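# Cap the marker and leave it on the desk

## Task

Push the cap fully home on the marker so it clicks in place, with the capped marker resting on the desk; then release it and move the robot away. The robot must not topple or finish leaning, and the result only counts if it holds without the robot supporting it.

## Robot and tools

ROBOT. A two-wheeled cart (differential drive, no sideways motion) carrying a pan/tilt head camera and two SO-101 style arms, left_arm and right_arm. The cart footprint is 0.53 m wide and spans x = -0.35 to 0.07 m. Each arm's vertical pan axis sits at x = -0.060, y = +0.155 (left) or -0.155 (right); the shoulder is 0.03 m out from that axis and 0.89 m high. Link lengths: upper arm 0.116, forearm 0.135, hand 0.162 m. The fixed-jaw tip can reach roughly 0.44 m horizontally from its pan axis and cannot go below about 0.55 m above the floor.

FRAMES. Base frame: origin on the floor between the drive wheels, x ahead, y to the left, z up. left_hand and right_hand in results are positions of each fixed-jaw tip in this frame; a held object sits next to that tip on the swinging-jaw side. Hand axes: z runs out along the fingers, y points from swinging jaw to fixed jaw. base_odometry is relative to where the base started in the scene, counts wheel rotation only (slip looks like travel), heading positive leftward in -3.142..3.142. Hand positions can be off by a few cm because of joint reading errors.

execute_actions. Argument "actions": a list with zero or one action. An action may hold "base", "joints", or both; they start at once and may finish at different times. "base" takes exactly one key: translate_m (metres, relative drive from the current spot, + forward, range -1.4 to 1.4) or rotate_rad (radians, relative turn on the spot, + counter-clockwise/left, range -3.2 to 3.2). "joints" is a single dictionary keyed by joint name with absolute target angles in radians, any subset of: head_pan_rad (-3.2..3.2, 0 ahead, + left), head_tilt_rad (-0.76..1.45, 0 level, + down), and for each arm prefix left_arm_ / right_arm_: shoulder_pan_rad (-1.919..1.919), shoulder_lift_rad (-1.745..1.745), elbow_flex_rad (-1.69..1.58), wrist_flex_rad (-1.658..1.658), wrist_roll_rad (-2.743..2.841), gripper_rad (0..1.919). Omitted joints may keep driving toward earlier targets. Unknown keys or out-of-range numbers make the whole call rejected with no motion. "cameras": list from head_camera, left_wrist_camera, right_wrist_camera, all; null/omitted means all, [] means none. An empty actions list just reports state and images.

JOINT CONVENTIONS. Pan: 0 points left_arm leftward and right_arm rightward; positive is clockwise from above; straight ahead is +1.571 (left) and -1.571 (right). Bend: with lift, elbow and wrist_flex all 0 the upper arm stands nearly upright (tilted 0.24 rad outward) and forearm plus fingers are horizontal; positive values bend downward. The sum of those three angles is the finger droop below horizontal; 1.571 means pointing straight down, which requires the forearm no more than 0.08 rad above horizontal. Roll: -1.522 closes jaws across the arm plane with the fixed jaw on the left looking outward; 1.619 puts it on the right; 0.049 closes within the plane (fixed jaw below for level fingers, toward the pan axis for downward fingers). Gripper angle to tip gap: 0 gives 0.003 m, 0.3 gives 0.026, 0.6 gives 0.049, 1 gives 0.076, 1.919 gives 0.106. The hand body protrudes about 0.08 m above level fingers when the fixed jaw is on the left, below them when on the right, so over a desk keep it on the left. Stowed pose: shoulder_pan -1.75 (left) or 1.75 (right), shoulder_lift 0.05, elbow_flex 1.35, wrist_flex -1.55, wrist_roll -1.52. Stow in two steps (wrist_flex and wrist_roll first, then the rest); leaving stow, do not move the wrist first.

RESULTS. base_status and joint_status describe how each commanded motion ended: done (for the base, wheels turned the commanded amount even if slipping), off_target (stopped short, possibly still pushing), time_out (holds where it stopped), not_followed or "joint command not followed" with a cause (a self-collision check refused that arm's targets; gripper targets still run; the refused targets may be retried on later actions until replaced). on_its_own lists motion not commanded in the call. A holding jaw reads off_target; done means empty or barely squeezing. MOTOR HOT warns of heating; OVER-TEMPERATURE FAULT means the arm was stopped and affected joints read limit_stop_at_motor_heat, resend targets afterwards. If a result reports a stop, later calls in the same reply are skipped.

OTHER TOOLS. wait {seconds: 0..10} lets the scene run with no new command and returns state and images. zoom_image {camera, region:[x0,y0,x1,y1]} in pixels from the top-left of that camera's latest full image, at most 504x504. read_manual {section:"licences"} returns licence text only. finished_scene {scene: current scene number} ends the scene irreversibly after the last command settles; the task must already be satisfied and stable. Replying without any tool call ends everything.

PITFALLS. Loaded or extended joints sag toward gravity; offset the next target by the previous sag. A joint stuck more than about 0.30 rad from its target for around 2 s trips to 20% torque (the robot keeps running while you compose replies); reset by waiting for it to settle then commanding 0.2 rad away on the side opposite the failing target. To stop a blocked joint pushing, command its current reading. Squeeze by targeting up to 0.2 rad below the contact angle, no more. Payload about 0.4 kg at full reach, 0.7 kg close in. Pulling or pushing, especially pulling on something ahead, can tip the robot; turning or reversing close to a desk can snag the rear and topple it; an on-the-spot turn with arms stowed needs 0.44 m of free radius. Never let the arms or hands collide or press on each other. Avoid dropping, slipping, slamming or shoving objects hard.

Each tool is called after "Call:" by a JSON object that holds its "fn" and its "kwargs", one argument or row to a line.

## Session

Call:
{"fn": "execute_actions", "kwargs": {
  "actions": [
    {"joints":{"head_tilt_rad":0.45}}
  ]
}}

Scene clock: 1.07 s.
base_odometry: x=+0.000 y=+0.000 heading=+0.000 (m, m, rad; odometry frame)
base_status: not commanded
joint_positions: head_pan_rad=-0.026 head_tilt_rad=+0.443 left_arm_shoulder_pan_rad=-1.731 left_arm_shoulder_lift_rad=+0.095 left_arm_elbow_flex_rad=+1.355 left_arm_wrist_flex_rad=-1.493 left_arm_wrist_roll_rad=-1.531 left_arm_gripper_rad=+1.920 right_arm_shoulder_pan_rad=+1.725 right_arm_shoulder_lift_rad=+0.049 right_arm_elbow_flex_rad=+1.281 right_arm_wrist_flex_rad=-1.600 right_arm_wrist_roll_rad=-1.545 right_arm_gripper_rad=+1.920
joint_status: all done
left_hand: x=-0.3063 y=+0.1074 z=+0.8768 quat_wxyz=(-0.061, -0.690, -0.052, +0.720) (m; base frame)
right_hand: x=-0.3139 y=-0.1232 z=+0.9181 quat_wxyz=(-0.052, +0.603, -0.054, -0.794) (m; base frame)
pictures: head_camera, left_wrist_camera, right_wrist_camera
Images, in order (width x height): head_camera 644x476, left_wrist_camera 644x476, right_wrist_camera 644x476.

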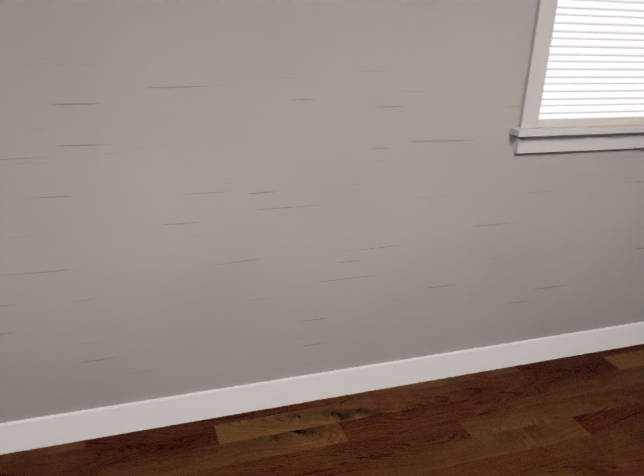

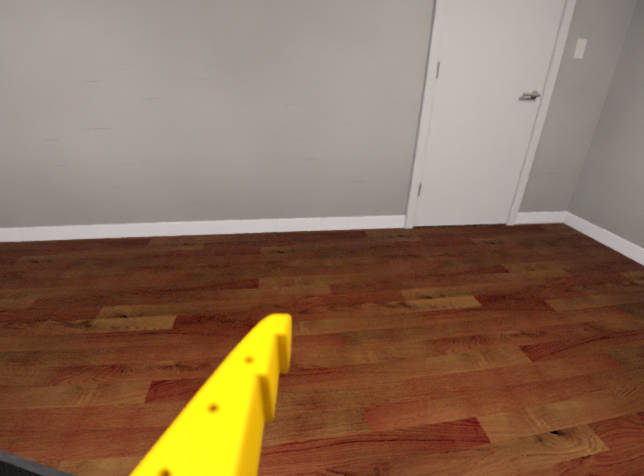

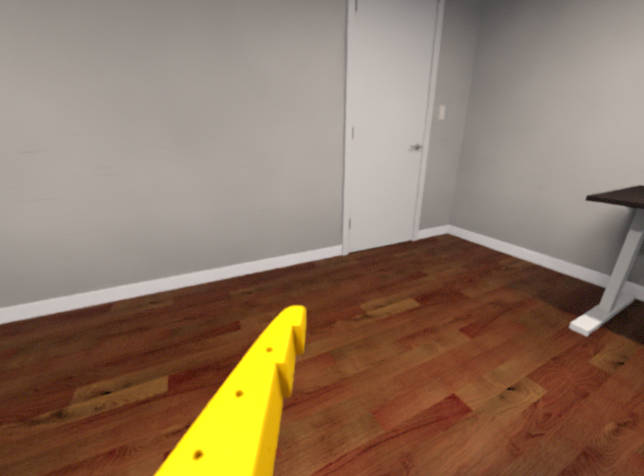

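Call:
{"fn": "execute_actions", "kwargs": {
  "actions": [
    {"base":{"rotate_rad":1.9},"joints":{"head_pan_rad":0,"left_arm_shoulder_pan_rad":1.2,"right_arm_shoulder_pan_rad":-1.2,"left_arm_shoulder_lift_rad":-0.3,"right_arm_shoulder_lift_rad":-0.3,"left_arm_elbow_flex_rad":0.6,"right_arm_elbow_flex_rad":0.6}}
  ],
  "cameras": ["head_camera"]
}}

Scene clock: 7.20 s.
base_odometry: x=-0.001 y=+0.000 heading=+1.899 (m, m, rad; odometry frame)
base_status: done
joint_positions: head_pan_rad=-0.010 head_tilt_rad=+0.443 left_arm_shoulder_pan_rad=+1.188 left_arm_shoulder_lift_rad=-0.272 left_arm_elbow_flex_rad=+0.639 left_arm_wrist_flex_rad=-1.493 left_arm_wrist_roll_rad=-1.531 left_arm_gripper_rad=+1.920 right_arm_shoulder_pan_rad=-1.191 right_arm_shoulder_lift_rad=-0.264 right_arm_elbow_flex_rad=+0.636 right_arm_wrist_flex_rad=-1.600 right_arm_wrist_roll_rad=-1.545 right_arm_gripper_rad=+1.920
joint_status: all done
left_hand: x=+0.1451 y=+0.2458 z=+1.1112 quat_wxyz=(+0.957, -0.041, +0.217, +0.189) (m; base frame)
right_hand: x=+0.1374 y=-0.2256 z=+1.1171 quat_wxyz=(+0.970, +0.034, +0.167, -0.175) (m; base frame)
pictures: head_camera
Images, in order (width x height): head_camera 644x476.

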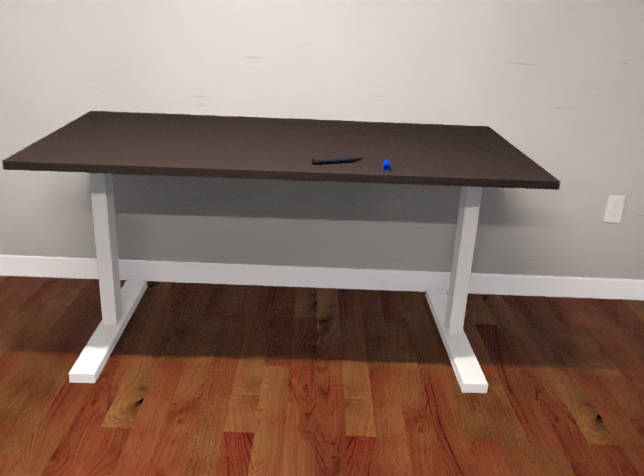

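Call:
{"fn": "execute_actions", "kwargs": {
  "actions": [
    {"base":{"rotate_rad":-0.05},"joints":{"left_arm_wrist_flex_rad":1.2,"right_arm_wrist_flex_rad":1.2,"left_arm_gripper_rad":0.7,"right_arm_gripper_rad":0.7}}
  ],
  "cameras": []
}}

Call:
{"fn": "execute_actions", "kwargs": {
  "actions": [
    {"base":{"translate_m":0.95},"joints":{"head_tilt_rad":0.8}}
  ],
  "cameras": ["head_camera"]
}}

Scene clock: 18.90 s.
base_odometry: x=-0.001 y=+0.000 heading=+1.846 (m, m, rad; odometry frame)
base_status: done
joint_positions: head_pan_rad=-0.010 head_tilt_rad=+0.443 left_arm_shoulder_pan_rad=+1.190 left_arm_shoulder_lift_rad=-0.272 left_arm_elbow_flex_rad=+0.636 left_arm_wrist_flex_rad=+1.190 left_arm_wrist_roll_rad=-1.531 left_arm_gripper_rad=+0.710 right_arm_shoulder_pan_rad=-1.191 right_arm_shoulder_lift_rad=-0.266 right_arm_elbow_flex_rad=+0.634 right_arm_wrist_flex_rad=+1.192 right_arm_wrist_roll_rad=-1.545 right_arm_gripper_rad=+0.708
joint_status: all done
left_hand: x=+0.0834 y=+0.2208 z=+0.8062 quat_wxyz=(+0.008, -0.185, +0.983, +0.002) (m; base frame)
right_hand: x=+0.0889 y=-0.2062 z=+0.8057 quat_wxyz=(+0.005, +0.200, +0.980, -0.001) (m; base frame)
pictures: none
No camera images: the call's "cameras" was empty. Leave "cameras" out to get every camera's image.

Scene clock: 24.57 s.
base_odometry: x=-0.261 y=+0.914 heading=+1.847 (m, m, rad; odometry frame)
base_status: done
joint_positions: head_pan_rad=-0.010 head_tilt_rad=+0.795 left_arm_shoulder_pan_rad=+1.190 left_arm_shoulder_lift_rad=-0.273 left_arm_elbow_flex_rad=+0.634 left_arm_wrist_flex_rad=+1.190 left_arm_wrist_roll_rad=-1.531 left_arm_gripper_rad=+0.710 right_arm_shoulder_pan_rad=-1.191 right_arm_shoulder_lift_rad=-0.267 right_arm_elbow_flex_rad=+0.632 right_arm_wrist_flex_rad=+1.192 right_arm_wrist_roll_rad=-1.545 right_arm_gripper_rad=+0.708
joint_status: all done
left_hand: x=+0.0839 y=+0.2209 z=+0.8066 quat_wxyz=(+0.010, -0.185, +0.983, +0.002) (m; base frame)
right_hand: x=+0.0893 y=-0.2063 z=+0.8061 quat_wxyz=(+0.007, +0.200, +0.980, -0.001) (m; base frame)
pictures: head_camera
Images, in order (width x height): head_camera 644x476.

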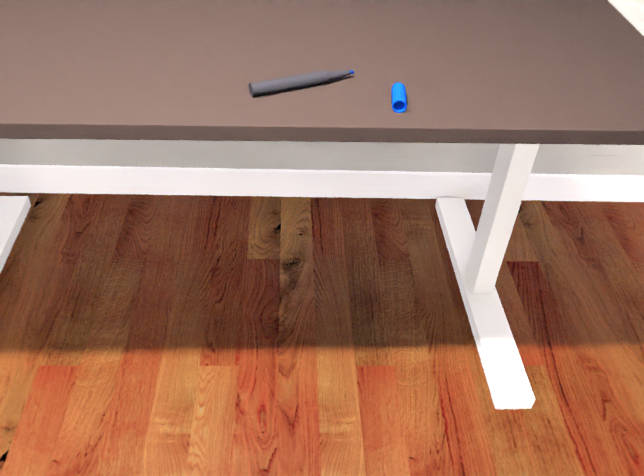

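Call:
{"fn": "execute_actions", "kwargs": {
  "actions": [
    {"base":{"translate_m":0.5},"joints":{"head_tilt_rad":1.2}}
  ],
  "cameras": ["head_camera"]
}}

Scene clock: 37.30 s.
base_odometry: x=-0.398 y=+1.395 heading=+1.847 (m, m, rad; odometry frame)
base_status: done
joint_positions: head_pan_rad=-0.010 head_tilt_rad=+1.195 left_arm_shoulder_pan_rad=+1.190 left_arm_shoulder_lift_rad=-0.273 left_arm_elbow_flex_rad=+0.634 left_arm_wrist_flex_rad=+1.190 left_arm_wrist_roll_rad=-1.531 left_arm_gripper_rad=+0.710 right_arm_shoulder_pan_rad=-1.191 right_arm_shoulder_lift_rad=-0.267 right_arm_elbow_flex_rad=+0.632 right_arm_wrist_flex_rad=+1.193 right_arm_wrist_roll_rad=-1.545 right_arm_gripper_rad=+0.708
joint_status: all done
left_hand: x=+0.0839 y=+0.2209 z=+0.8066 quat_wxyz=(+0.010, -0.185, +0.983, +0.002) (m; base frame)
right_hand: x=+0.0891 y=-0.2063 z=+0.8061 quat_wxyz=(+0.006, +0.200, +0.980, -0.001) (m; base frame)
pictures: head_camera
Images, in order (width x height): head_camera 644x476.

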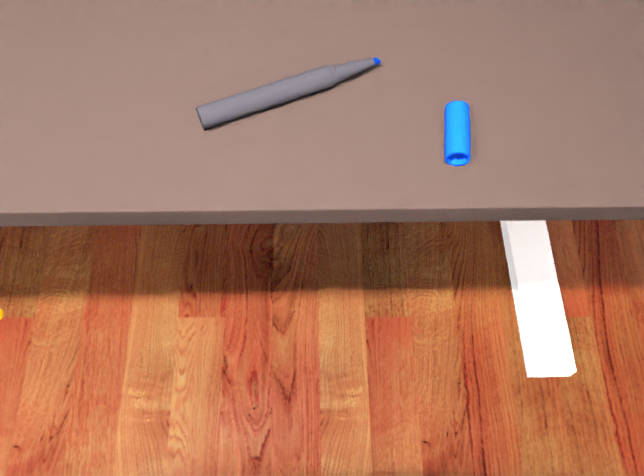

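Call:
{"fn": "execute_actions", "kwargs": {
  "actions": [
    {"base":{"rotate_rad":-0.08}}
  ],
  "cameras": []
}}

Call:
{"fn": "execute_actions", "kwargs": {
  "actions": [
    {"base":{"translate_m":0.095}}
  ],
  "cameras": ["head_camera"]
}}

Scene clock: 42.30 s.
base_odometry: x=-0.398 y=+1.396 heading=+1.766 (m, m, rad; odometry frame)
base_status: done
joint_positions: head_pan_rad=-0.010 head_tilt_rad=+1.195 left_arm_shoulder_pan_rad=+1.190 left_arm_shoulder_lift_rad=-0.273 left_arm_elbow_flex_rad=+0.634 left_arm_wrist_flex_rad=+1.190 left_arm_wrist_roll_rad=-1.531 left_arm_gripper_rad=+0.710 right_arm_shoulder_pan_rad=-1.191 right_arm_shoulder_lift_rad=-0.267 right_arm_elbow_flex_rad=+0.632 right_arm_wrist_flex_rad=+1.193 right_arm_wrist_roll_rad=-1.545 right_arm_gripper_rad=+0.708
joint_status: not commanded
left_hand: x=+0.0839 y=+0.2209 z=+0.8066 quat_wxyz=(+0.010, -0.185, +0.983, +0.002) (m; base frame)
right_hand: x=+0.0891 y=-0.2063 z=+0.8061 quat_wxyz=(+0.006, +0.200, +0.980, -0.001) (m; base frame)
pictures: none
No camera images: the call's "cameras" was empty. Leave "cameras" out to get every camera's image.

Scene clock: 43.70 s.
base_odometry: x=-0.416 y=+1.489 heading=+1.763 (m, m, rad; odometry frame)
base_status: done
joint_positions: head_pan_rad=-0.010 head_tilt_rad=+1.195 left_arm_shoulder_pan_rad=+1.190 left_arm_shoulder_lift_rad=-0.273 left_arm_elbow_flex_rad=+0.634 left_arm_wrist_flex_rad=+1.190 left_arm_wrist_roll_rad=-1.531 left_arm_gripper_rad=+0.710 right_arm_shoulder_pan_rad=-1.191 right_arm_shoulder_lift_rad=-0.267 right_arm_elbow_flex_rad=+0.632 right_arm_wrist_flex_rad=+1.193 right_arm_wrist_roll_rad=-1.545 right_arm_gripper_rad=+0.708
joint_status: not commanded
left_hand: x=+0.0839 y=+0.2209 z=+0.8066 quat_wxyz=(+0.010, -0.185, +0.983, +0.002) (m; base frame)
right_hand: x=+0.0891 y=-0.2063 z=+0.8061 quat_wxyz=(+0.006, +0.200, +0.980, -0.001) (m; base frame)
pictures: head_camera
Images, in order (width x height): head_camera 644x476.

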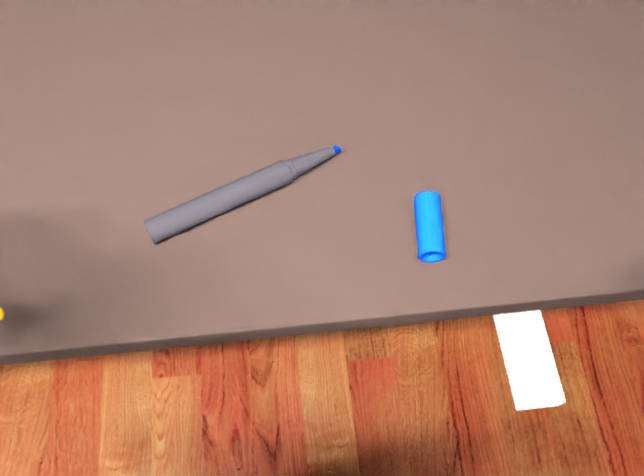

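Call:
{"fn": "execute_actions", "kwargs": {
  "actions": [
    {"base":{"translate_m":0.025},"joints":{"left_arm_shoulder_pan_rad":1.91,"left_arm_shoulder_lift_rad":0.505,"left_arm_elbow_flex_rad":-0.155,"left_arm_wrist_flex_rad":1.165,"left_arm_wrist_roll_rad":0.86,"right_arm_shoulder_pan_rad":-1.81,"right_arm_shoulder_lift_rad":0.755,"right_arm_elbow_flex_rad":-0.59,"right_arm_wrist_flex_rad":1.36,"right_arm_wrist_roll_rad":1.40}}
  ]
}}

Scene clock: 59.67 s.
base_odometry: x=-0.421 y=+1.514 heading=+1.762 (m, m, rad; odometry frame)
base_status: done
joint_positions: head_pan_rad=-0.010 head_tilt_rad=+1.195 left_arm_shoulder_pan_rad=+1.899 left_arm_shoulder_lift_rad=+0.517 left_arm_elbow_flex_rad=-0.119 left_arm_wrist_flex_rad=+1.177 left_arm_wrist_roll_rad=+0.852 left_arm_gripper_rad=+0.710 right_arm_shoulder_pan_rad=-1.800 right_arm_shoulder_lift_rad=+0.773 right_arm_elbow_flex_rad=-0.558 right_arm_wrist_flex_rad=+1.351 right_arm_wrist_roll_rad=+1.391 right_arm_gripper_rad=+0.708
joint_status: all done
left_hand: x=+0.1564 y=+0.0750 z=+0.7700 quat_wxyz=(-0.001, -0.854, +0.521, +0.002) (m; base frame)
right_hand: x=+0.1961 y=-0.1035 z=+0.7708 quat_wxyz=(+0.001, -1.000, +0.000, -0.002) (m; base frame)
pictures: head_camera, left_wrist_camera, right_wrist_camera
Images, in order (width x height): head_camera 644x476, left_wrist_camera 644x476, right_wrist_camera 644x476.

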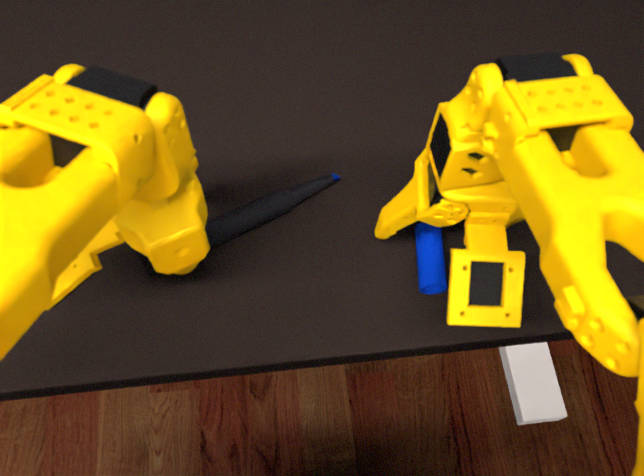

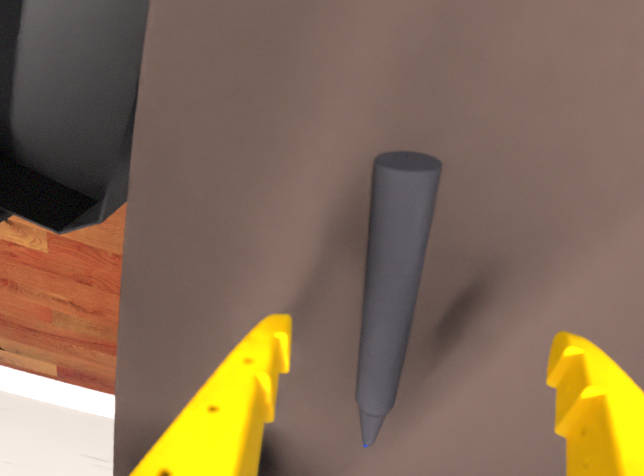

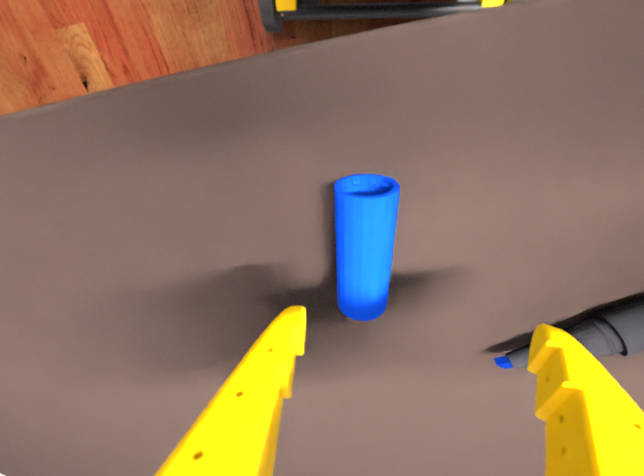

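Call:
{"fn": "execute_actions", "kwargs": {
  "actions": [
    {"joints":{"left_arm_shoulder_pan_rad":1.83,"left_arm_shoulder_lift_rad":0.62,"left_arm_elbow_flex_rad":-0.072,"left_arm_wrist_flex_rad":0.995,"left_arm_wrist_roll_rad":0.78,"right_arm_shoulder_lift_rad":0.847,"right_arm_elbow_flex_rad":-0.532,"right_arm_wrist_flex_rad":1.17}}
  ],
  "cameras": ["left_wrist_camera","right_wrist_camera"]
}}

Scene clock: 66.70 s.
base_odometry: x=-0.421 y=+1.514 heading=+1.762 (m, m, rad; odometry frame)
base_status: not commanded
joint_positions: head_pan_rad=-0.010 head_tilt_rad=+1.195 left_arm_shoulder_pan_rad=+1.840 left_arm_shoulder_lift_rad=+0.632 left_arm_elbow_flex_rad=-0.070 left_arm_wrist_flex_rad=+1.007 left_arm_wrist_roll_rad=+0.789 left_arm_gripper_rad=+0.710 right_arm_shoulder_pan_rad=-1.800 right_arm_shoulder_lift_rad=+0.868 right_arm_elbow_flex_rad=-0.527 right_arm_wrist_flex_rad=+1.178 right_arm_wrist_roll_rad=+1.391 right_arm_gripper_rad=+0.708
joint_status: all done
left_hand: x=+0.1611 y=+0.0880 z=+0.7402 quat_wxyz=(+0.000, -0.852, +0.523, -0.001) (m; base frame)
right_hand: x=+0.2049 y=-0.1014 z=+0.7449 quat_wxyz=(+0.006, -1.000, +0.000, -0.025) (m; base frame)
pictures: left_wrist_camera, right_wrist_camera
Images, in order (width x height): left_wrist_camera 644x476, right_wrist_camera 644x476.

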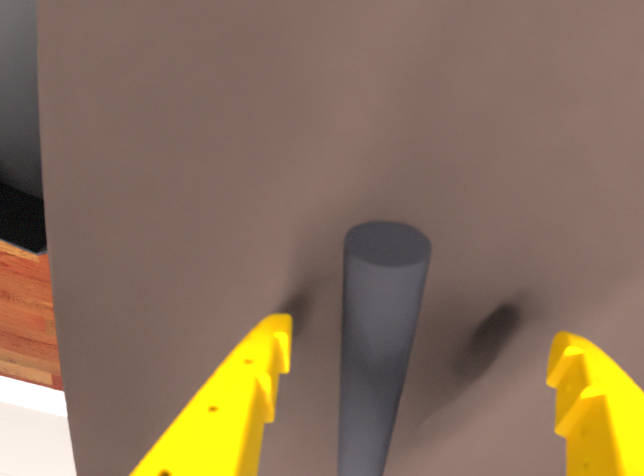

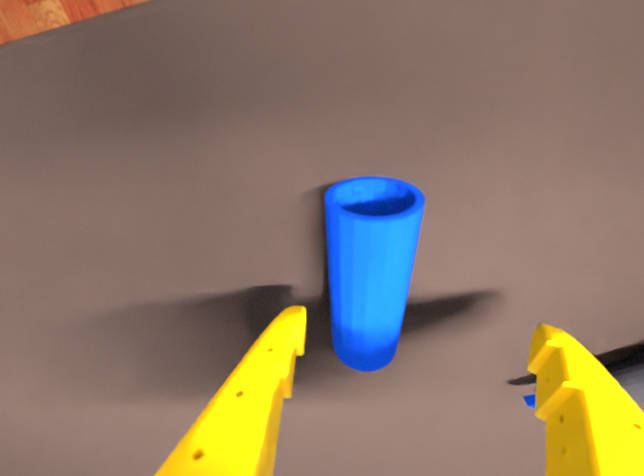

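Call:
{"fn": "execute_actions", "kwargs": {
  "actions": [
    {"joints":{"left_arm_shoulder_pan_rad":1.88,"left_arm_shoulder_lift_rad":0.747,"left_arm_elbow_flex_rad":-0.16,"left_arm_wrist_flex_rad":0.925,"left_arm_wrist_roll_rad":0.83,"right_arm_shoulder_lift_rad":0.903,"right_arm_wrist_flex_rad":1.105}}
  ],
  "cameras": ["left_wrist_camera","right_wrist_camera"]
}}

Scene clock: 73.03 s.
base_odometry: x=-0.421 y=+1.514 heading=+1.762 (m, m, rad; odometry frame)
base_status: not commanded
joint_positions: head_pan_rad=-0.010 head_tilt_rad=+1.195 left_arm_shoulder_pan_rad=+1.868 left_arm_shoulder_lift_rad=+0.749 left_arm_elbow_flex_rad=-0.134 left_arm_wrist_flex_rad=+0.940 left_arm_wrist_roll_rad=+0.821 left_arm_gripper_rad=+0.710 right_arm_shoulder_pan_rad=-1.800 right_arm_shoulder_lift_rad=+0.917 right_arm_elbow_flex_rad=-0.527 right_arm_wrist_flex_rad=+1.113 right_arm_wrist_roll_rad=+1.391 right_arm_gripper_rad=+0.708
joint_status: all done
left_hand: x=+0.1658 y=+0.0797 z=+0.7233 quat_wxyz=(+0.002, -0.854, +0.521, -0.008) (m; base frame)
right_hand: x=+0.2075 y=-0.1008 z=+0.7335 quat_wxyz=(+0.008, -0.999, +0.000, -0.033) (m; base frame)
pictures: left_wrist_camera, right_wrist_camera
Images, in order (width x height): left_wrist_camera 644x476, right_wrist_camera 644x476.

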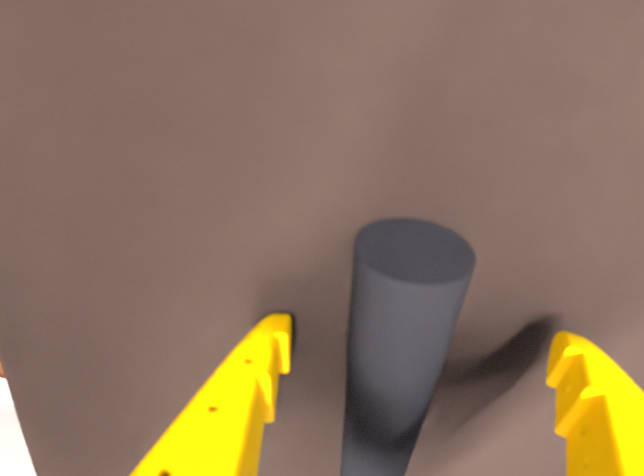

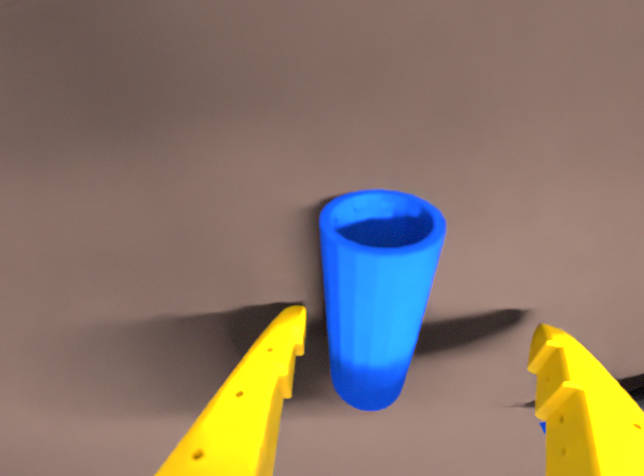

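Call:
{"fn": "execute_actions", "kwargs": {
  "actions": [
    {"joints":{"left_arm_shoulder_lift_rad":0.688,"right_arm_shoulder_lift_rad":0.853,"left_arm_gripper_rad":0.03,"right_arm_gripper_rad":0.06}}
  ],
  "cameras": ["left_wrist_camera","right_wrist_camera"]
}}

Scene clock: 76.37 s.
base_odometry: x=-0.421 y=+1.514 heading=+1.762 (m, m, rad; odometry frame)
base_status: not commanded
joint_positions: head_pan_rad=-0.010 head_tilt_rad=+1.195 left_arm_shoulder_pan_rad=+1.870 left_arm_shoulder_lift_rad=+0.736 left_arm_elbow_flex_rad=-0.134 left_arm_wrist_flex_rad=+0.937 left_arm_wrist_roll_rad=+0.822 left_arm_gripper_rad=+0.206 right_arm_shoulder_pan_rad=-1.801 right_arm_shoulder_lift_rad=+0.911 right_arm_elbow_flex_rad=-0.527 right_arm_wrist_flex_rad=+1.113 right_arm_wrist_roll_rad=+1.391 right_arm_gripper_rad=+0.215
joint_status: left_arm_gripper_rad off_target (ended at +0.206, target +0.030); right_arm_gripper_rad off_target (ended at +0.215, target +0.060); the others done
left_hand: x=+0.1682 y=+0.0786 z=+0.7259 quat_wxyz=(+0.004, -0.854, +0.521, -0.016) (m; base frame)
right_hand: x=+0.2084 y=-0.1002 z=+0.7350 quat_wxyz=(+0.008, -0.999, -0.001, -0.036) (m; base frame)
pictures: left_wrist_camera, right_wrist_camera
Images, in order (width x height): left_wrist_camera 644x476, right_wrist_camera 644x476.

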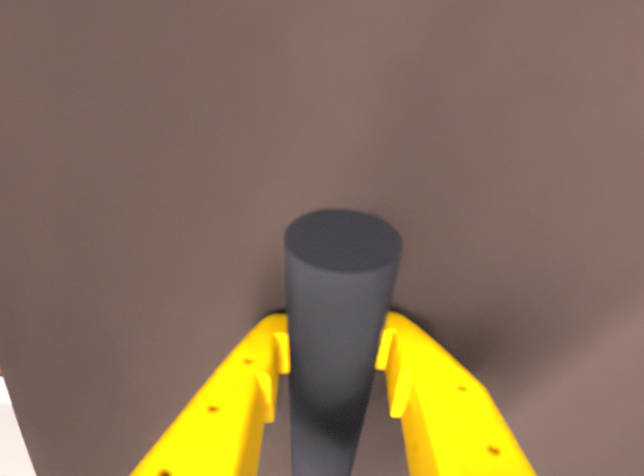

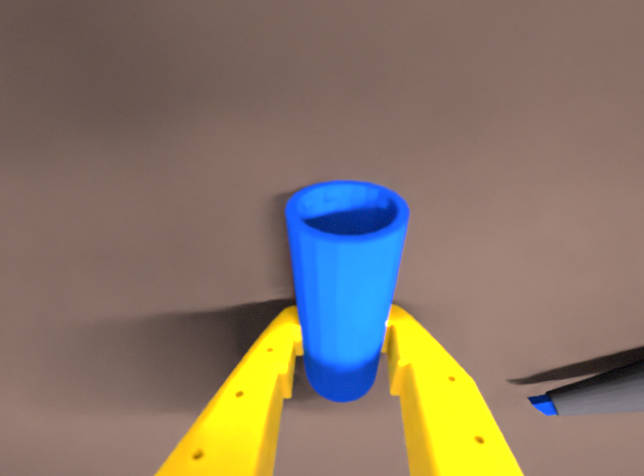

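Call:
{"fn": "execute_actions", "kwargs": {
  "actions": [
    {"joints":{"right_arm_shoulder_lift_rad":0.80,"right_arm_shoulder_pan_rad":-1.69,"right_arm_wrist_flex_rad":1.21,"right_arm_wrist_roll_rad":-0.11,"left_arm_shoulder_lift_rad":0.64}}
  ],
  "cameras": []
}}

Call:
{"fn": "execute_actions", "kwargs": {
  "actions": [
    {"joints":{"left_arm_shoulder_pan_rad":1.89,"left_arm_wrist_roll_rad":0.355,"left_arm_shoulder_lift_rad":0.845,"left_arm_elbow_flex_rad":-0.395,"left_arm_wrist_flex_rad":1.08,"right_arm_shoulder_pan_rad":-1.80,"right_arm_wrist_roll_rad":-0.16,"right_arm_shoulder_lift_rad":0.885,"right_arm_wrist_flex_rad":1.17}}
  ]
}}

Scene clock: 82.17 s.
base_odometry: x=-0.421 y=+1.514 heading=+1.762 (m, m, rad; odometry frame)
base_status: not commanded
joint_positions: head_pan_rad=-0.010 head_tilt_rad=+1.195 left_arm_shoulder_pan_rad=+1.870 left_arm_shoulder_lift_rad=+0.693 left_arm_elbow_flex_rad=-0.134 left_arm_wrist_flex_rad=+0.937 left_arm_wrist_roll_rad=+0.822 left_arm_gripper_rad=+0.206 right_arm_shoulder_pan_rad=-1.700 right_arm_shoulder_lift_rad=+0.863 right_arm_elbow_flex_rad=-0.527 right_arm_wrist_flex_rad=+1.201 right_arm_wrist_roll_rad=-0.101 right_arm_gripper_rad=+0.215
joint_status: all done
left_hand: x=+0.1749 y=+0.0765 z=+0.7350 quat_wxyz=(+0.009, -0.853, +0.521, -0.036) (m; base frame)
right_hand: x=+0.1985 y=-0.1206 z=+0.7456 quat_wxyz=(+0.014, -0.700, +0.714, -0.010) (m; base frame)
pictures: none
No camera images: the call's "cameras" was empty. Leave "cameras" out to get every camera's image.

Scene clock: 83.30 s.
base_odometry: x=-0.421 y=+1.514 heading=+1.762 (m, m, rad; odometry frame)
base_status: not commanded
joint_positions: head_pan_rad=-0.010 head_tilt_rad=+1.195 left_arm_shoulder_pan_rad=+1.879 left_arm_shoulder_lift_rad=+0.857 left_arm_elbow_flex_rad=-0.363 left_arm_wrist_flex_rad=+1.067 left_arm_wrist_roll_rad=+0.362 left_arm_gripper_rad=+0.206 right_arm_shoulder_pan_rad=-1.790 right_arm_shoulder_lift_rad=+0.906 right_arm_elbow_flex_rad=-0.527 right_arm_wrist_flex_rad=+1.179 right_arm_wrist_roll_rad=-0.152 right_arm_gripper_rad=+0.215
joint_status: all done
left_hand: x=+0.1765 y=+0.0768 z=+0.7264 quat_wxyz=(+0.002, -0.709, +0.705, -0.004) (m; base frame)
right_hand: x=+0.1913 y=-0.0977 z=+0.7357 quat_wxyz=(+0.005, -0.714, +0.700, -0.003) (m; base frame)
pictures: head_camera, left_wrist_camera, right_wrist_camera
Images, in order (width x height): head_camera 644x476, left_wrist_camera 644x476, right_wrist_camera 644x476.

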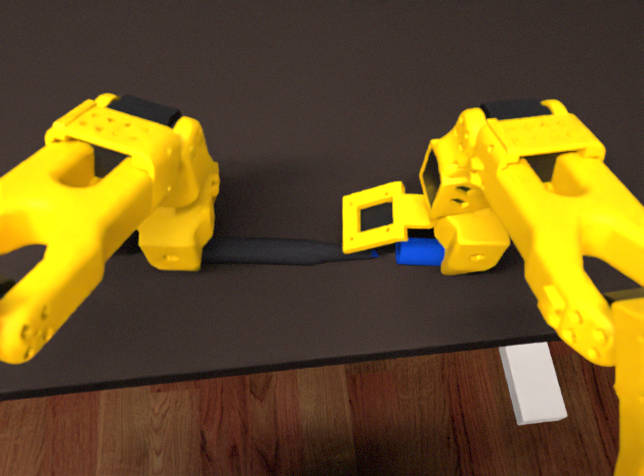

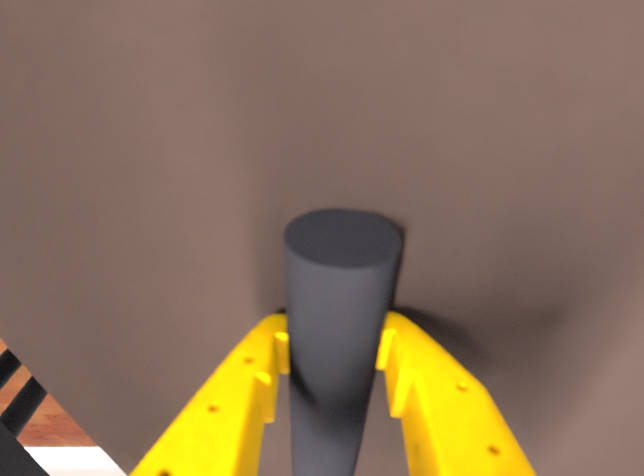

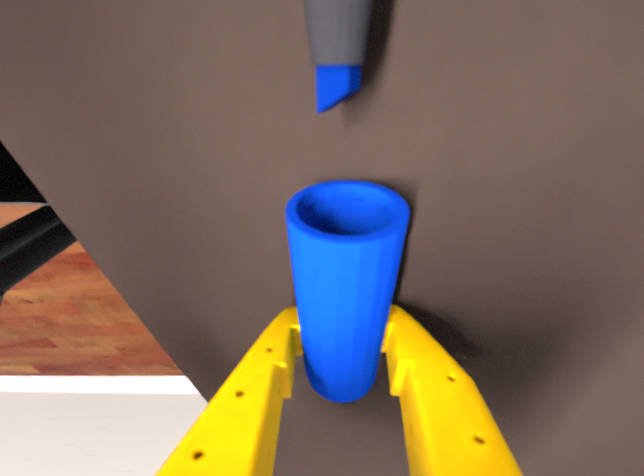

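Call:
{"fn": "execute_actions", "kwargs": {
  "actions": [
    {"joints":{"right_arm_shoulder_pan_rad":-1.865,"right_arm_wrist_roll_rad":-0.215,"right_arm_wrist_flex_rad":1.155}}
  ],
  "cameras": ["right_wrist_camera"]
}}

Scene clock: 86.50 s.
base_odometry: x=-0.421 y=+1.514 heading=+1.762 (m, m, rad; odometry frame)
base_status: not commanded
joint_positions: head_pan_rad=-0.010 head_tilt_rad=+1.195 left_arm_shoulder_pan_rad=+1.879 left_arm_shoulder_lift_rad=+0.857 left_arm_elbow_flex_rad=-0.363 left_arm_wrist_flex_rad=+1.067 left_arm_wrist_roll_rad=+0.362 left_arm_gripper_rad=+0.206 right_arm_shoulder_pan_rad=-1.855 right_arm_shoulder_lift_rad=+0.906 right_arm_elbow_flex_rad=-0.527 right_arm_wrist_flex_rad=+1.163 right_arm_wrist_roll_rad=-0.206 right_arm_gripper_rad=+0.215
joint_status: all done
left_hand: x=+0.1765 y=+0.0768 z=+0.7264 quat_wxyz=(+0.002, -0.709, +0.705, -0.004) (m; base frame)
right_hand: x=+0.1896 y=-0.0805 z=+0.7356 quat_wxyz=(+0.013, -0.717, +0.696, -0.007) (m; base frame)
pictures: right_wrist_camera
Images, in order (width x height): right_wrist_camera 644x476.

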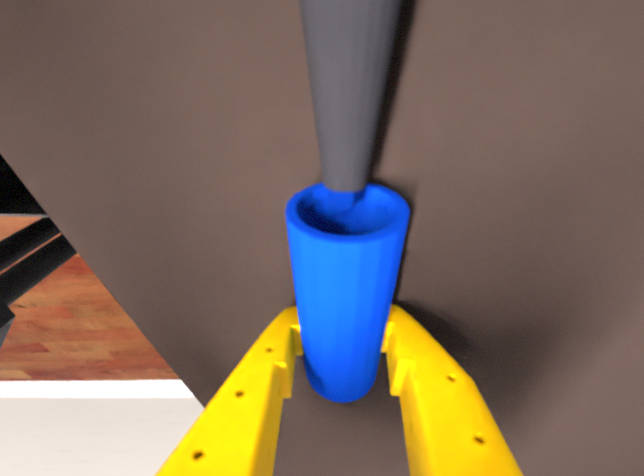

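Call:
{"fn": "execute_actions", "kwargs": {
  "actions": [
    {"joints":{"right_arm_shoulder_pan_rad":-1.919,"right_arm_wrist_roll_rad":-0.27,"right_arm_wrist_flex_rad":1.145,"left_arm_shoulder_pan_rad":1.919,"left_arm_wrist_roll_rad":0.40}}
  ],
  "cameras": ["head_camera","right_wrist_camera"]
}}

Scene clock: 89.63 s.
base_odometry: x=-0.421 y=+1.514 heading=+1.762 (m, m, rad; odometry frame)
base_status: not commanded
joint_positions: head_pan_rad=-0.010 head_tilt_rad=+1.195 left_arm_shoulder_pan_rad=+1.906 left_arm_shoulder_lift_rad=+0.857 left_arm_elbow_flex_rad=-0.363 left_arm_wrist_flex_rad=+1.068 left_arm_wrist_roll_rad=+0.393 left_arm_gripper_rad=+0.206 right_arm_shoulder_pan_rad=-1.909 right_arm_shoulder_lift_rad=+0.908 right_arm_elbow_flex_rad=-0.527 right_arm_wrist_flex_rad=+1.155 right_arm_wrist_roll_rad=-0.261 right_arm_gripper_rad=+0.215
joint_status: all done
left_hand: x=+0.1740 y=+0.0702 z=+0.7264 quat_wxyz=(+0.002, -0.710, +0.704, -0.003) (m; base frame)
right_hand: x=+0.1862 y=-0.0664 z=+0.7353 quat_wxyz=(+0.016, -0.717, +0.697, -0.008) (m; base frame)
pictures: head_camera, right_wrist_camera
Images, in order (width x height): head_camera 644x476, right_wrist_camera 644x476.

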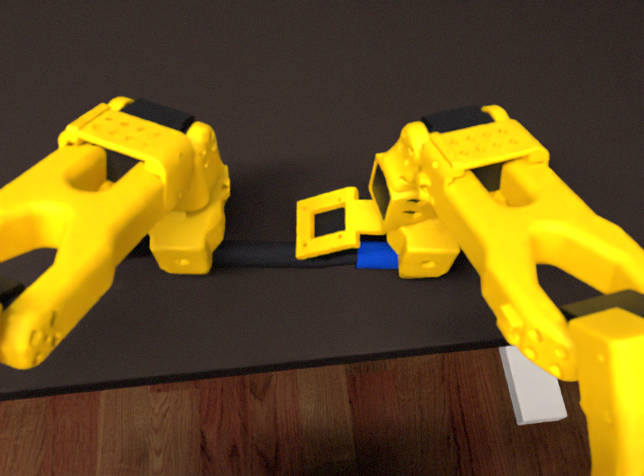

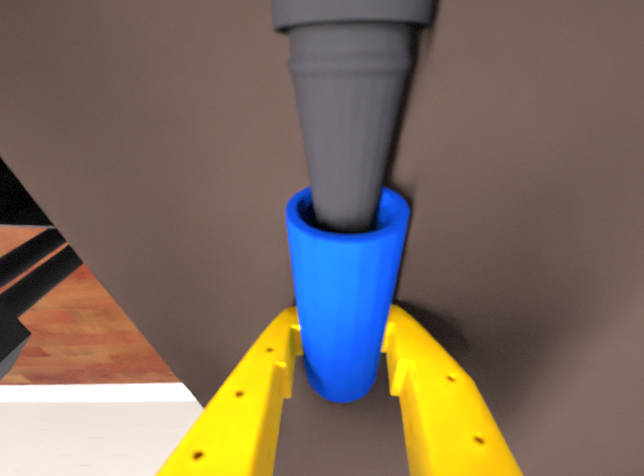

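Call:
{"fn": "execute_actions", "kwargs": {
  "actions": [
    {"joints":{"right_arm_gripper_rad":0.45,"left_arm_gripper_rad":0.45}}
  ],
  "cameras": []
}}

Call:
{"fn": "execute_actions", "kwargs": {
  "actions": [
    {"joints":{"right_arm_shoulder_pan_rad":-1.75,"right_arm_wrist_roll_rad":-0.13,"right_arm_wrist_flex_rad":1.24,"left_arm_shoulder_pan_rad":1.73,"left_arm_wrist_roll_rad":0.24,"left_arm_wrist_flex_rad":1.17}}
  ],
  "cameras": ["left_wrist_camera","right_wrist_camera"]
}}

Scene clock: 96.77 s.
base_odometry: x=-0.421 y=+1.514 heading=+1.762 (m, m, rad; odometry frame)
base_status: not commanded
joint_positions: head_pan_rad=-0.010 head_tilt_rad=+1.195 left_arm_shoulder_pan_rad=+1.906 left_arm_shoulder_lift_rad=+0.859 left_arm_elbow_flex_rad=-0.363 left_arm_wrist_flex_rad=+1.068 left_arm_wrist_roll_rad=+0.393 left_arm_gripper_rad=+0.439 right_arm_shoulder_pan_rad=-1.909 right_arm_shoulder_lift_rad=+0.908 right_arm_elbow_flex_rad=-0.527 right_arm_wrist_flex_rad=+1.153 right_arm_wrist_roll_rad=-0.261 right_arm_gripper_rad=+0.441
joint_status: all done
left_hand: x=+0.1738 y=+0.0702 z=+0.7261 quat_wxyz=(+0.001, -0.710, +0.704, -0.003) (m; base frame)
right_hand: x=+0.1864 y=-0.0663 z=+0.7353 quat_wxyz=(+0.017, -0.717, +0.697, -0.008) (m; base frame)
pictures: none
No camera images: the call's "cameras" was empty. Leave "cameras" out to get every camera's image.

Scene clock: 97.60 s.
base_odometry: x=-0.421 y=+1.514 heading=+1.762 (m, m, rad; odometry frame)
base_status: not commanded
joint_positions: head_pan_rad=-0.010 head_tilt_rad=+1.195 left_arm_shoulder_pan_rad=+1.742 left_arm_shoulder_lift_rad=+0.859 left_arm_elbow_flex_rad=-0.363 left_arm_wrist_flex_rad=+1.157 left_arm_wrist_roll_rad=+0.247 left_arm_gripper_rad=+0.440 right_arm_shoulder_pan_rad=-1.763 right_arm_shoulder_lift_rad=+0.908 right_arm_elbow_flex_rad=-0.527 right_arm_wrist_flex_rad=+1.230 right_arm_wrist_roll_rad=-0.140 right_arm_gripper_rad=+0.442
joint_status: all done
left_hand: x=+0.1703 y=+0.1131 z=+0.7273 quat_wxyz=(-0.023, -0.716, +0.697, +0.034) (m; base frame)
right_hand: x=+0.1846 y=-0.1063 z=+0.7359 quat_wxyz=(-0.016, -0.708, +0.706, +0.011) (m; base frame)
pictures: left_wrist_camera, right_wrist_camera
Images, in order (width x height): left_wrist_camera 644x476, right_wrist_camera 644x476.

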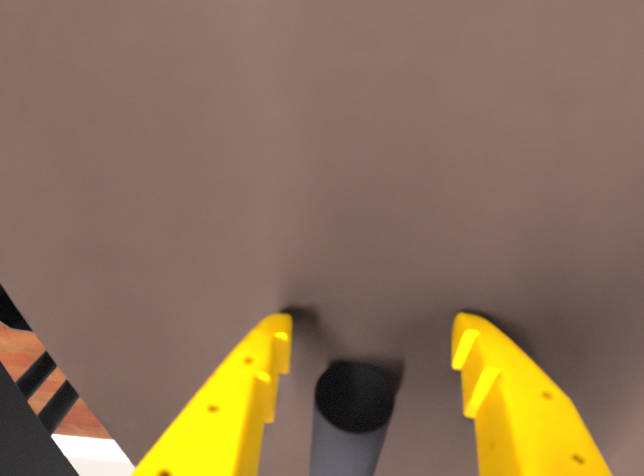

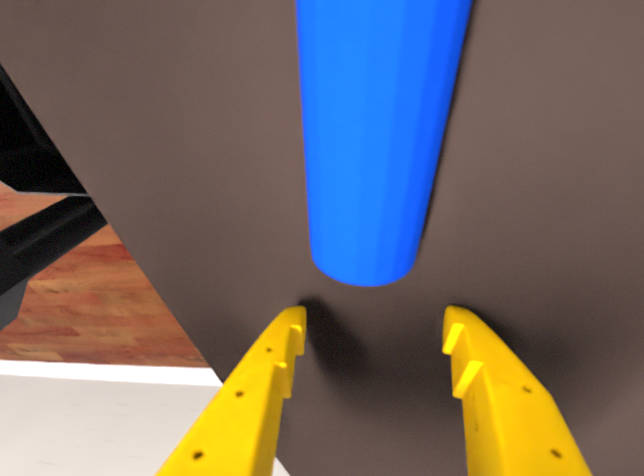

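Call:
{"fn": "execute_actions", "kwargs": {
  "actions": [
    {"joints":{"right_arm_gripper_rad":0.0,"left_arm_gripper_rad":0.0,"right_arm_wrist_flex_rad":1.125,"left_arm_wrist_flex_rad":1.04,"right_arm_wrist_roll_rad":-0.2,"left_arm_wrist_roll_rad":0.31}}
  ],
  "cameras": []
}}

Call:
{"fn": "execute_actions", "kwargs": {
  "actions": [
    {"joints":{"right_arm_shoulder_pan_rad":-1.86,"left_arm_shoulder_pan_rad":1.83}}
  ]
}}

Scene clock: 100.93 s.
base_odometry: x=-0.421 y=+1.514 heading=+1.762 (m, m, rad; odometry frame)
base_status: not commanded
joint_positions: head_pan_rad=-0.010 head_tilt_rad=+1.195 left_arm_shoulder_pan_rad=+1.742 left_arm_shoulder_lift_rad=+0.859 left_arm_elbow_flex_rad=-0.364 left_arm_wrist_flex_rad=+1.052 left_arm_wrist_roll_rad=+0.302 left_arm_gripper_rad=+0.011 right_arm_shoulder_pan_rad=-1.760 right_arm_shoulder_lift_rad=+0.908 right_arm_elbow_flex_rad=-0.527 right_arm_wrist_flex_rad=+1.133 right_arm_wrist_roll_rad=-0.190 right_arm_gripper_rad=+0.009
joint_status: all done
left_hand: x=+0.1874 y=+0.1098 z=+0.7262 quat_wxyz=(+0.007, -0.736, +0.677, -0.010) (m; base frame)
right_hand: x=+0.2000 y=-0.1038 z=+0.7352 quat_wxyz=(+0.024, -0.689, +0.724, -0.015) (m; base frame)
pictures: none
No camera images: the call's "cameras" was empty. Leave "cameras" out to get every camera's image.

Scene clock: 101.67 s.
base_odometry: x=-0.421 y=+1.514 heading=+1.762 (m, m, rad; odometry frame)
base_status: not commanded
joint_positions: head_pan_rad=-0.010 head_tilt_rad=+1.195 left_arm_shoulder_pan_rad=+1.819 left_arm_shoulder_lift_rad=+0.859 left_arm_elbow_flex_rad=-0.364 left_arm_wrist_flex_rad=+1.052 left_arm_wrist_roll_rad=+0.302 left_arm_gripper_rad=+0.010 right_arm_shoulder_pan_rad=-1.850 right_arm_shoulder_lift_rad=+0.908 right_arm_elbow_flex_rad=-0.527 right_arm_wrist_flex_rad=+1.133 right_arm_wrist_roll_rad=-0.190 right_arm_gripper_rad=+0.008
joint_status: all done
left_hand: x=+0.1832 y=+0.0909 z=+0.7262 quat_wxyz=(+0.006, -0.709, +0.705, -0.011) (m; base frame)
right_hand: x=+0.1943 y=-0.0805 z=+0.7352 quat_wxyz=(+0.025, -0.721, +0.692, -0.014) (m; base frame)
pictures: head_camera, left_wrist_camera, right_wrist_camera
Images, in order (width x height): head_camera 644x476, left_wrist_camera 644x476, right_wrist_camera 644x476.

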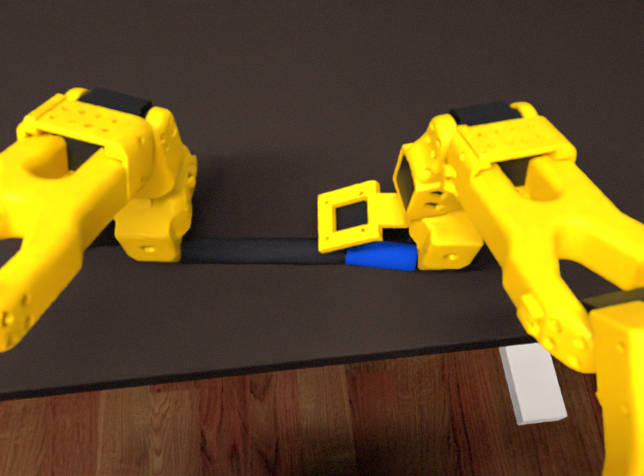

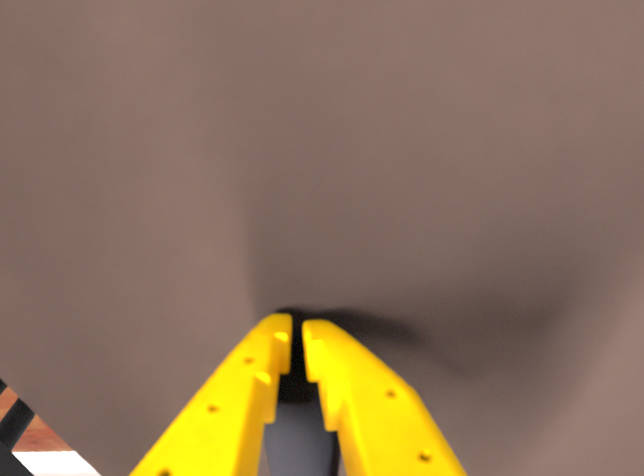

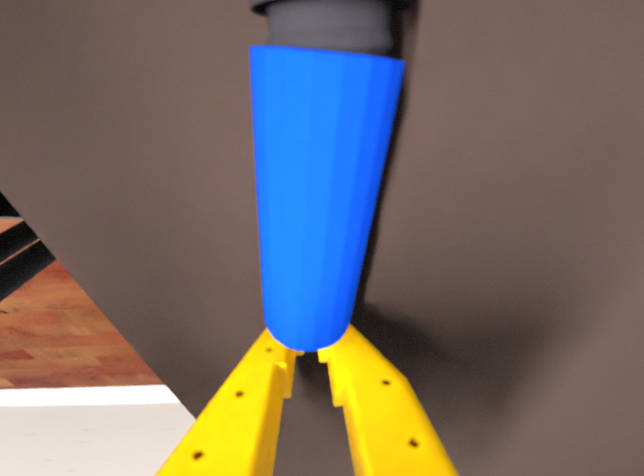

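Call:
{"fn": "execute_actions", "kwargs": {
  "actions": [
    {"joints":{"right_arm_shoulder_pan_rad":-1.919,"left_arm_shoulder_pan_rad":1.919,"right_arm_wrist_flex_rad":1.105,"right_arm_wrist_roll_rad":-0.24}}
  ],
  "cameras": ["head_camera","right_wrist_camera"]
}}

Scene clock: 104.60 s.
base_odometry: x=-0.421 y=+1.514 heading=+1.762 (m, m, rad; odometry frame)
base_status: not commanded
joint_positions: head_pan_rad=-0.010 head_tilt_rad=+1.195 left_arm_shoulder_pan_rad=+1.850 left_arm_shoulder_lift_rad=+0.862 left_arm_elbow_flex_rad=-0.364 left_arm_wrist_flex_rad=+1.052 left_arm_wrist_roll_rad=+0.302 left_arm_gripper_rad=+0.010 right_arm_shoulder_pan_rad=-1.867 right_arm_shoulder_lift_rad=+0.908 right_arm_elbow_flex_rad=-0.524 right_arm_wrist_flex_rad=+1.118 right_arm_wrist_roll_rad=-0.229 right_arm_gripper_rad=+0.008
joint_status: left_arm_shoulder_pan_rad off_target (ended at +1.850, target +1.919); right_arm_shoulder_pan_rad off_target (ended at -1.868, target -1.919); the others done
left_hand: x=+0.1806 y=+0.0837 z=+0.7255 quat_wxyz=(+0.005, -0.698, +0.716, -0.009) (m; base frame)
right_hand: x=+0.1947 y=-0.0754 z=+0.7349 quat_wxyz=(+0.030, -0.713, +0.700, -0.017) (m; base frame)
pictures: head_camera, right_wrist_camera
Images, in order (width x height): head_camera 644x476, right_wrist_camera 644x476.

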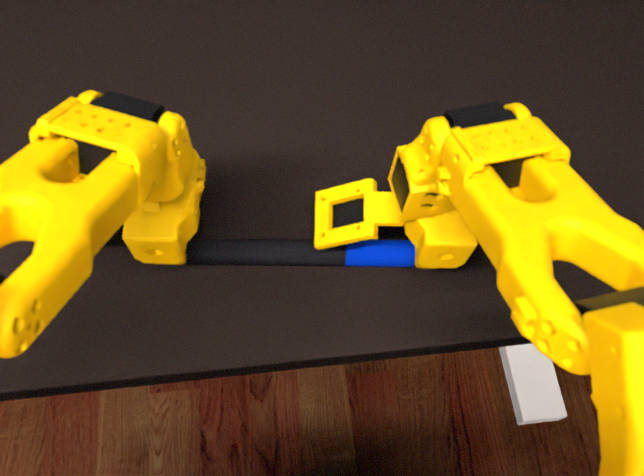

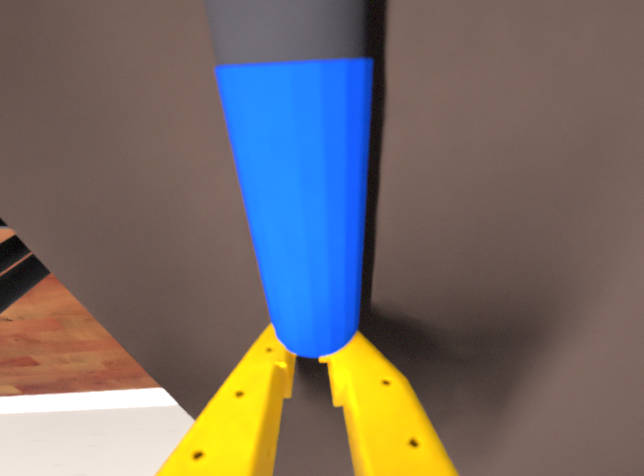

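Call:
{"fn": "execute_actions", "kwargs": {
  "actions": [
    {"joints":{"left_arm_shoulder_pan_rad":1.7,"right_arm_shoulder_pan_rad":-1.75}}
  ],
  "cameras": []
}}

Call:
{"fn": "execute_actions", "kwargs": {
  "actions": [
    {"base":{"translate_m":-0.3},"joints":{"left_arm_shoulder_pan_rad":1.3,"right_arm_shoulder_pan_rad":-1.3,"left_arm_shoulder_lift_rad":0.0,"right_arm_shoulder_lift_rad":0.0,"left_arm_elbow_flex_rad":0.2,"right_arm_elbow_flex_rad":0.2,"head_tilt_rad":0.8}}
  ],
  "cameras": ["head_camera"]
}}

Scene clock: 110.37 s.
base_odometry: x=-0.421 y=+1.514 heading=+1.762 (m, m, rad; odometry frame)
base_status: not commanded
joint_positions: head_pan_rad=-0.010 head_tilt_rad=+1.195 left_arm_shoulder_pan_rad=+1.712 left_arm_shoulder_lift_rad=+0.862 left_arm_elbow_flex_rad=-0.364 left_arm_wrist_flex_rad=+1.052 left_arm_wrist_roll_rad=+0.302 left_arm_gripper_rad=+0.010 right_arm_shoulder_pan_rad=-1.760 right_arm_shoulder_lift_rad=+0.908 right_arm_elbow_flex_rad=-0.524 right_arm_wrist_flex_rad=+1.113 right_arm_wrist_roll_rad=-0.232 right_arm_gripper_rad=+0.008
joint_status: all done
left_hand: x=+0.1881 y=+0.1174 z=+0.7255 quat_wxyz=(+0.006, -0.746, +0.666, -0.009) (m; base frame)
right_hand: x=+0.2025 y=-0.1030 z=+0.7349 quat_wxyz=(+0.031, -0.674, +0.738, -0.019) (m; base frame)
pictures: none
No camera images: the call's "cameras" was empty. Leave "cameras" out to get every camera's image.

Scene clock: 112.80 s.
base_odometry: x=-0.364 y=+1.220 heading=+1.758 (m, m, rad; odometry frame)
base_status: done
joint_positions: head_pan_rad=-0.010 head_tilt_rad=+0.814 left_arm_shoulder_pan_rad=+1.311 left_arm_shoulder_lift_rad=+0.038 left_arm_elbow_flex_rad=+0.203 left_arm_wrist_flex_rad=+1.050 left_arm_wrist_roll_rad=+0.302 left_arm_gripper_rad=+0.010 right_arm_shoulder_pan_rad=-1.310 right_arm_shoulder_lift_rad=+0.046 right_arm_elbow_flex_rad=+0.203 right_arm_wrist_flex_rad=+1.113 right_arm_wrist_roll_rad=-0.232 right_arm_gripper_rad=+0.008
joint_status: all done
left_hand: x=+0.1647 y=+0.2122 z=+0.8218 quat_wxyz=(+0.099, -0.855, +0.500, -0.098) (m; base frame)
right_hand: x=+0.1543 y=-0.2103 z=+0.8184 quat_wxyz=(+0.074, -0.490, +0.866, -0.073) (m; base frame)
pictures: head_camera
Images, in order (width x height): head_camera 644x476.

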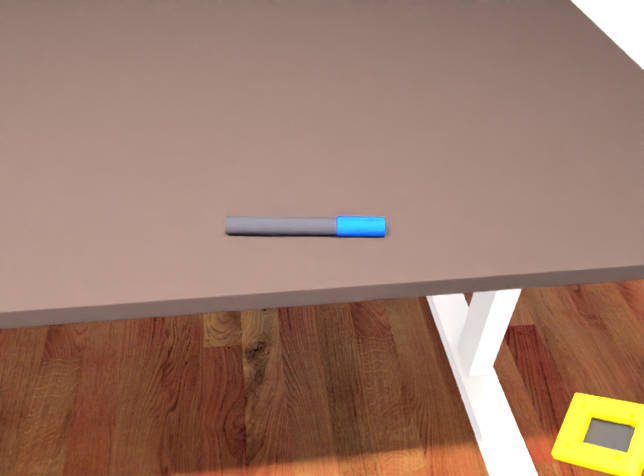

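Call:
{"fn": "finished_scene", "kwargs": {
  "scene": 2
}}

The scene is finished: the task was done.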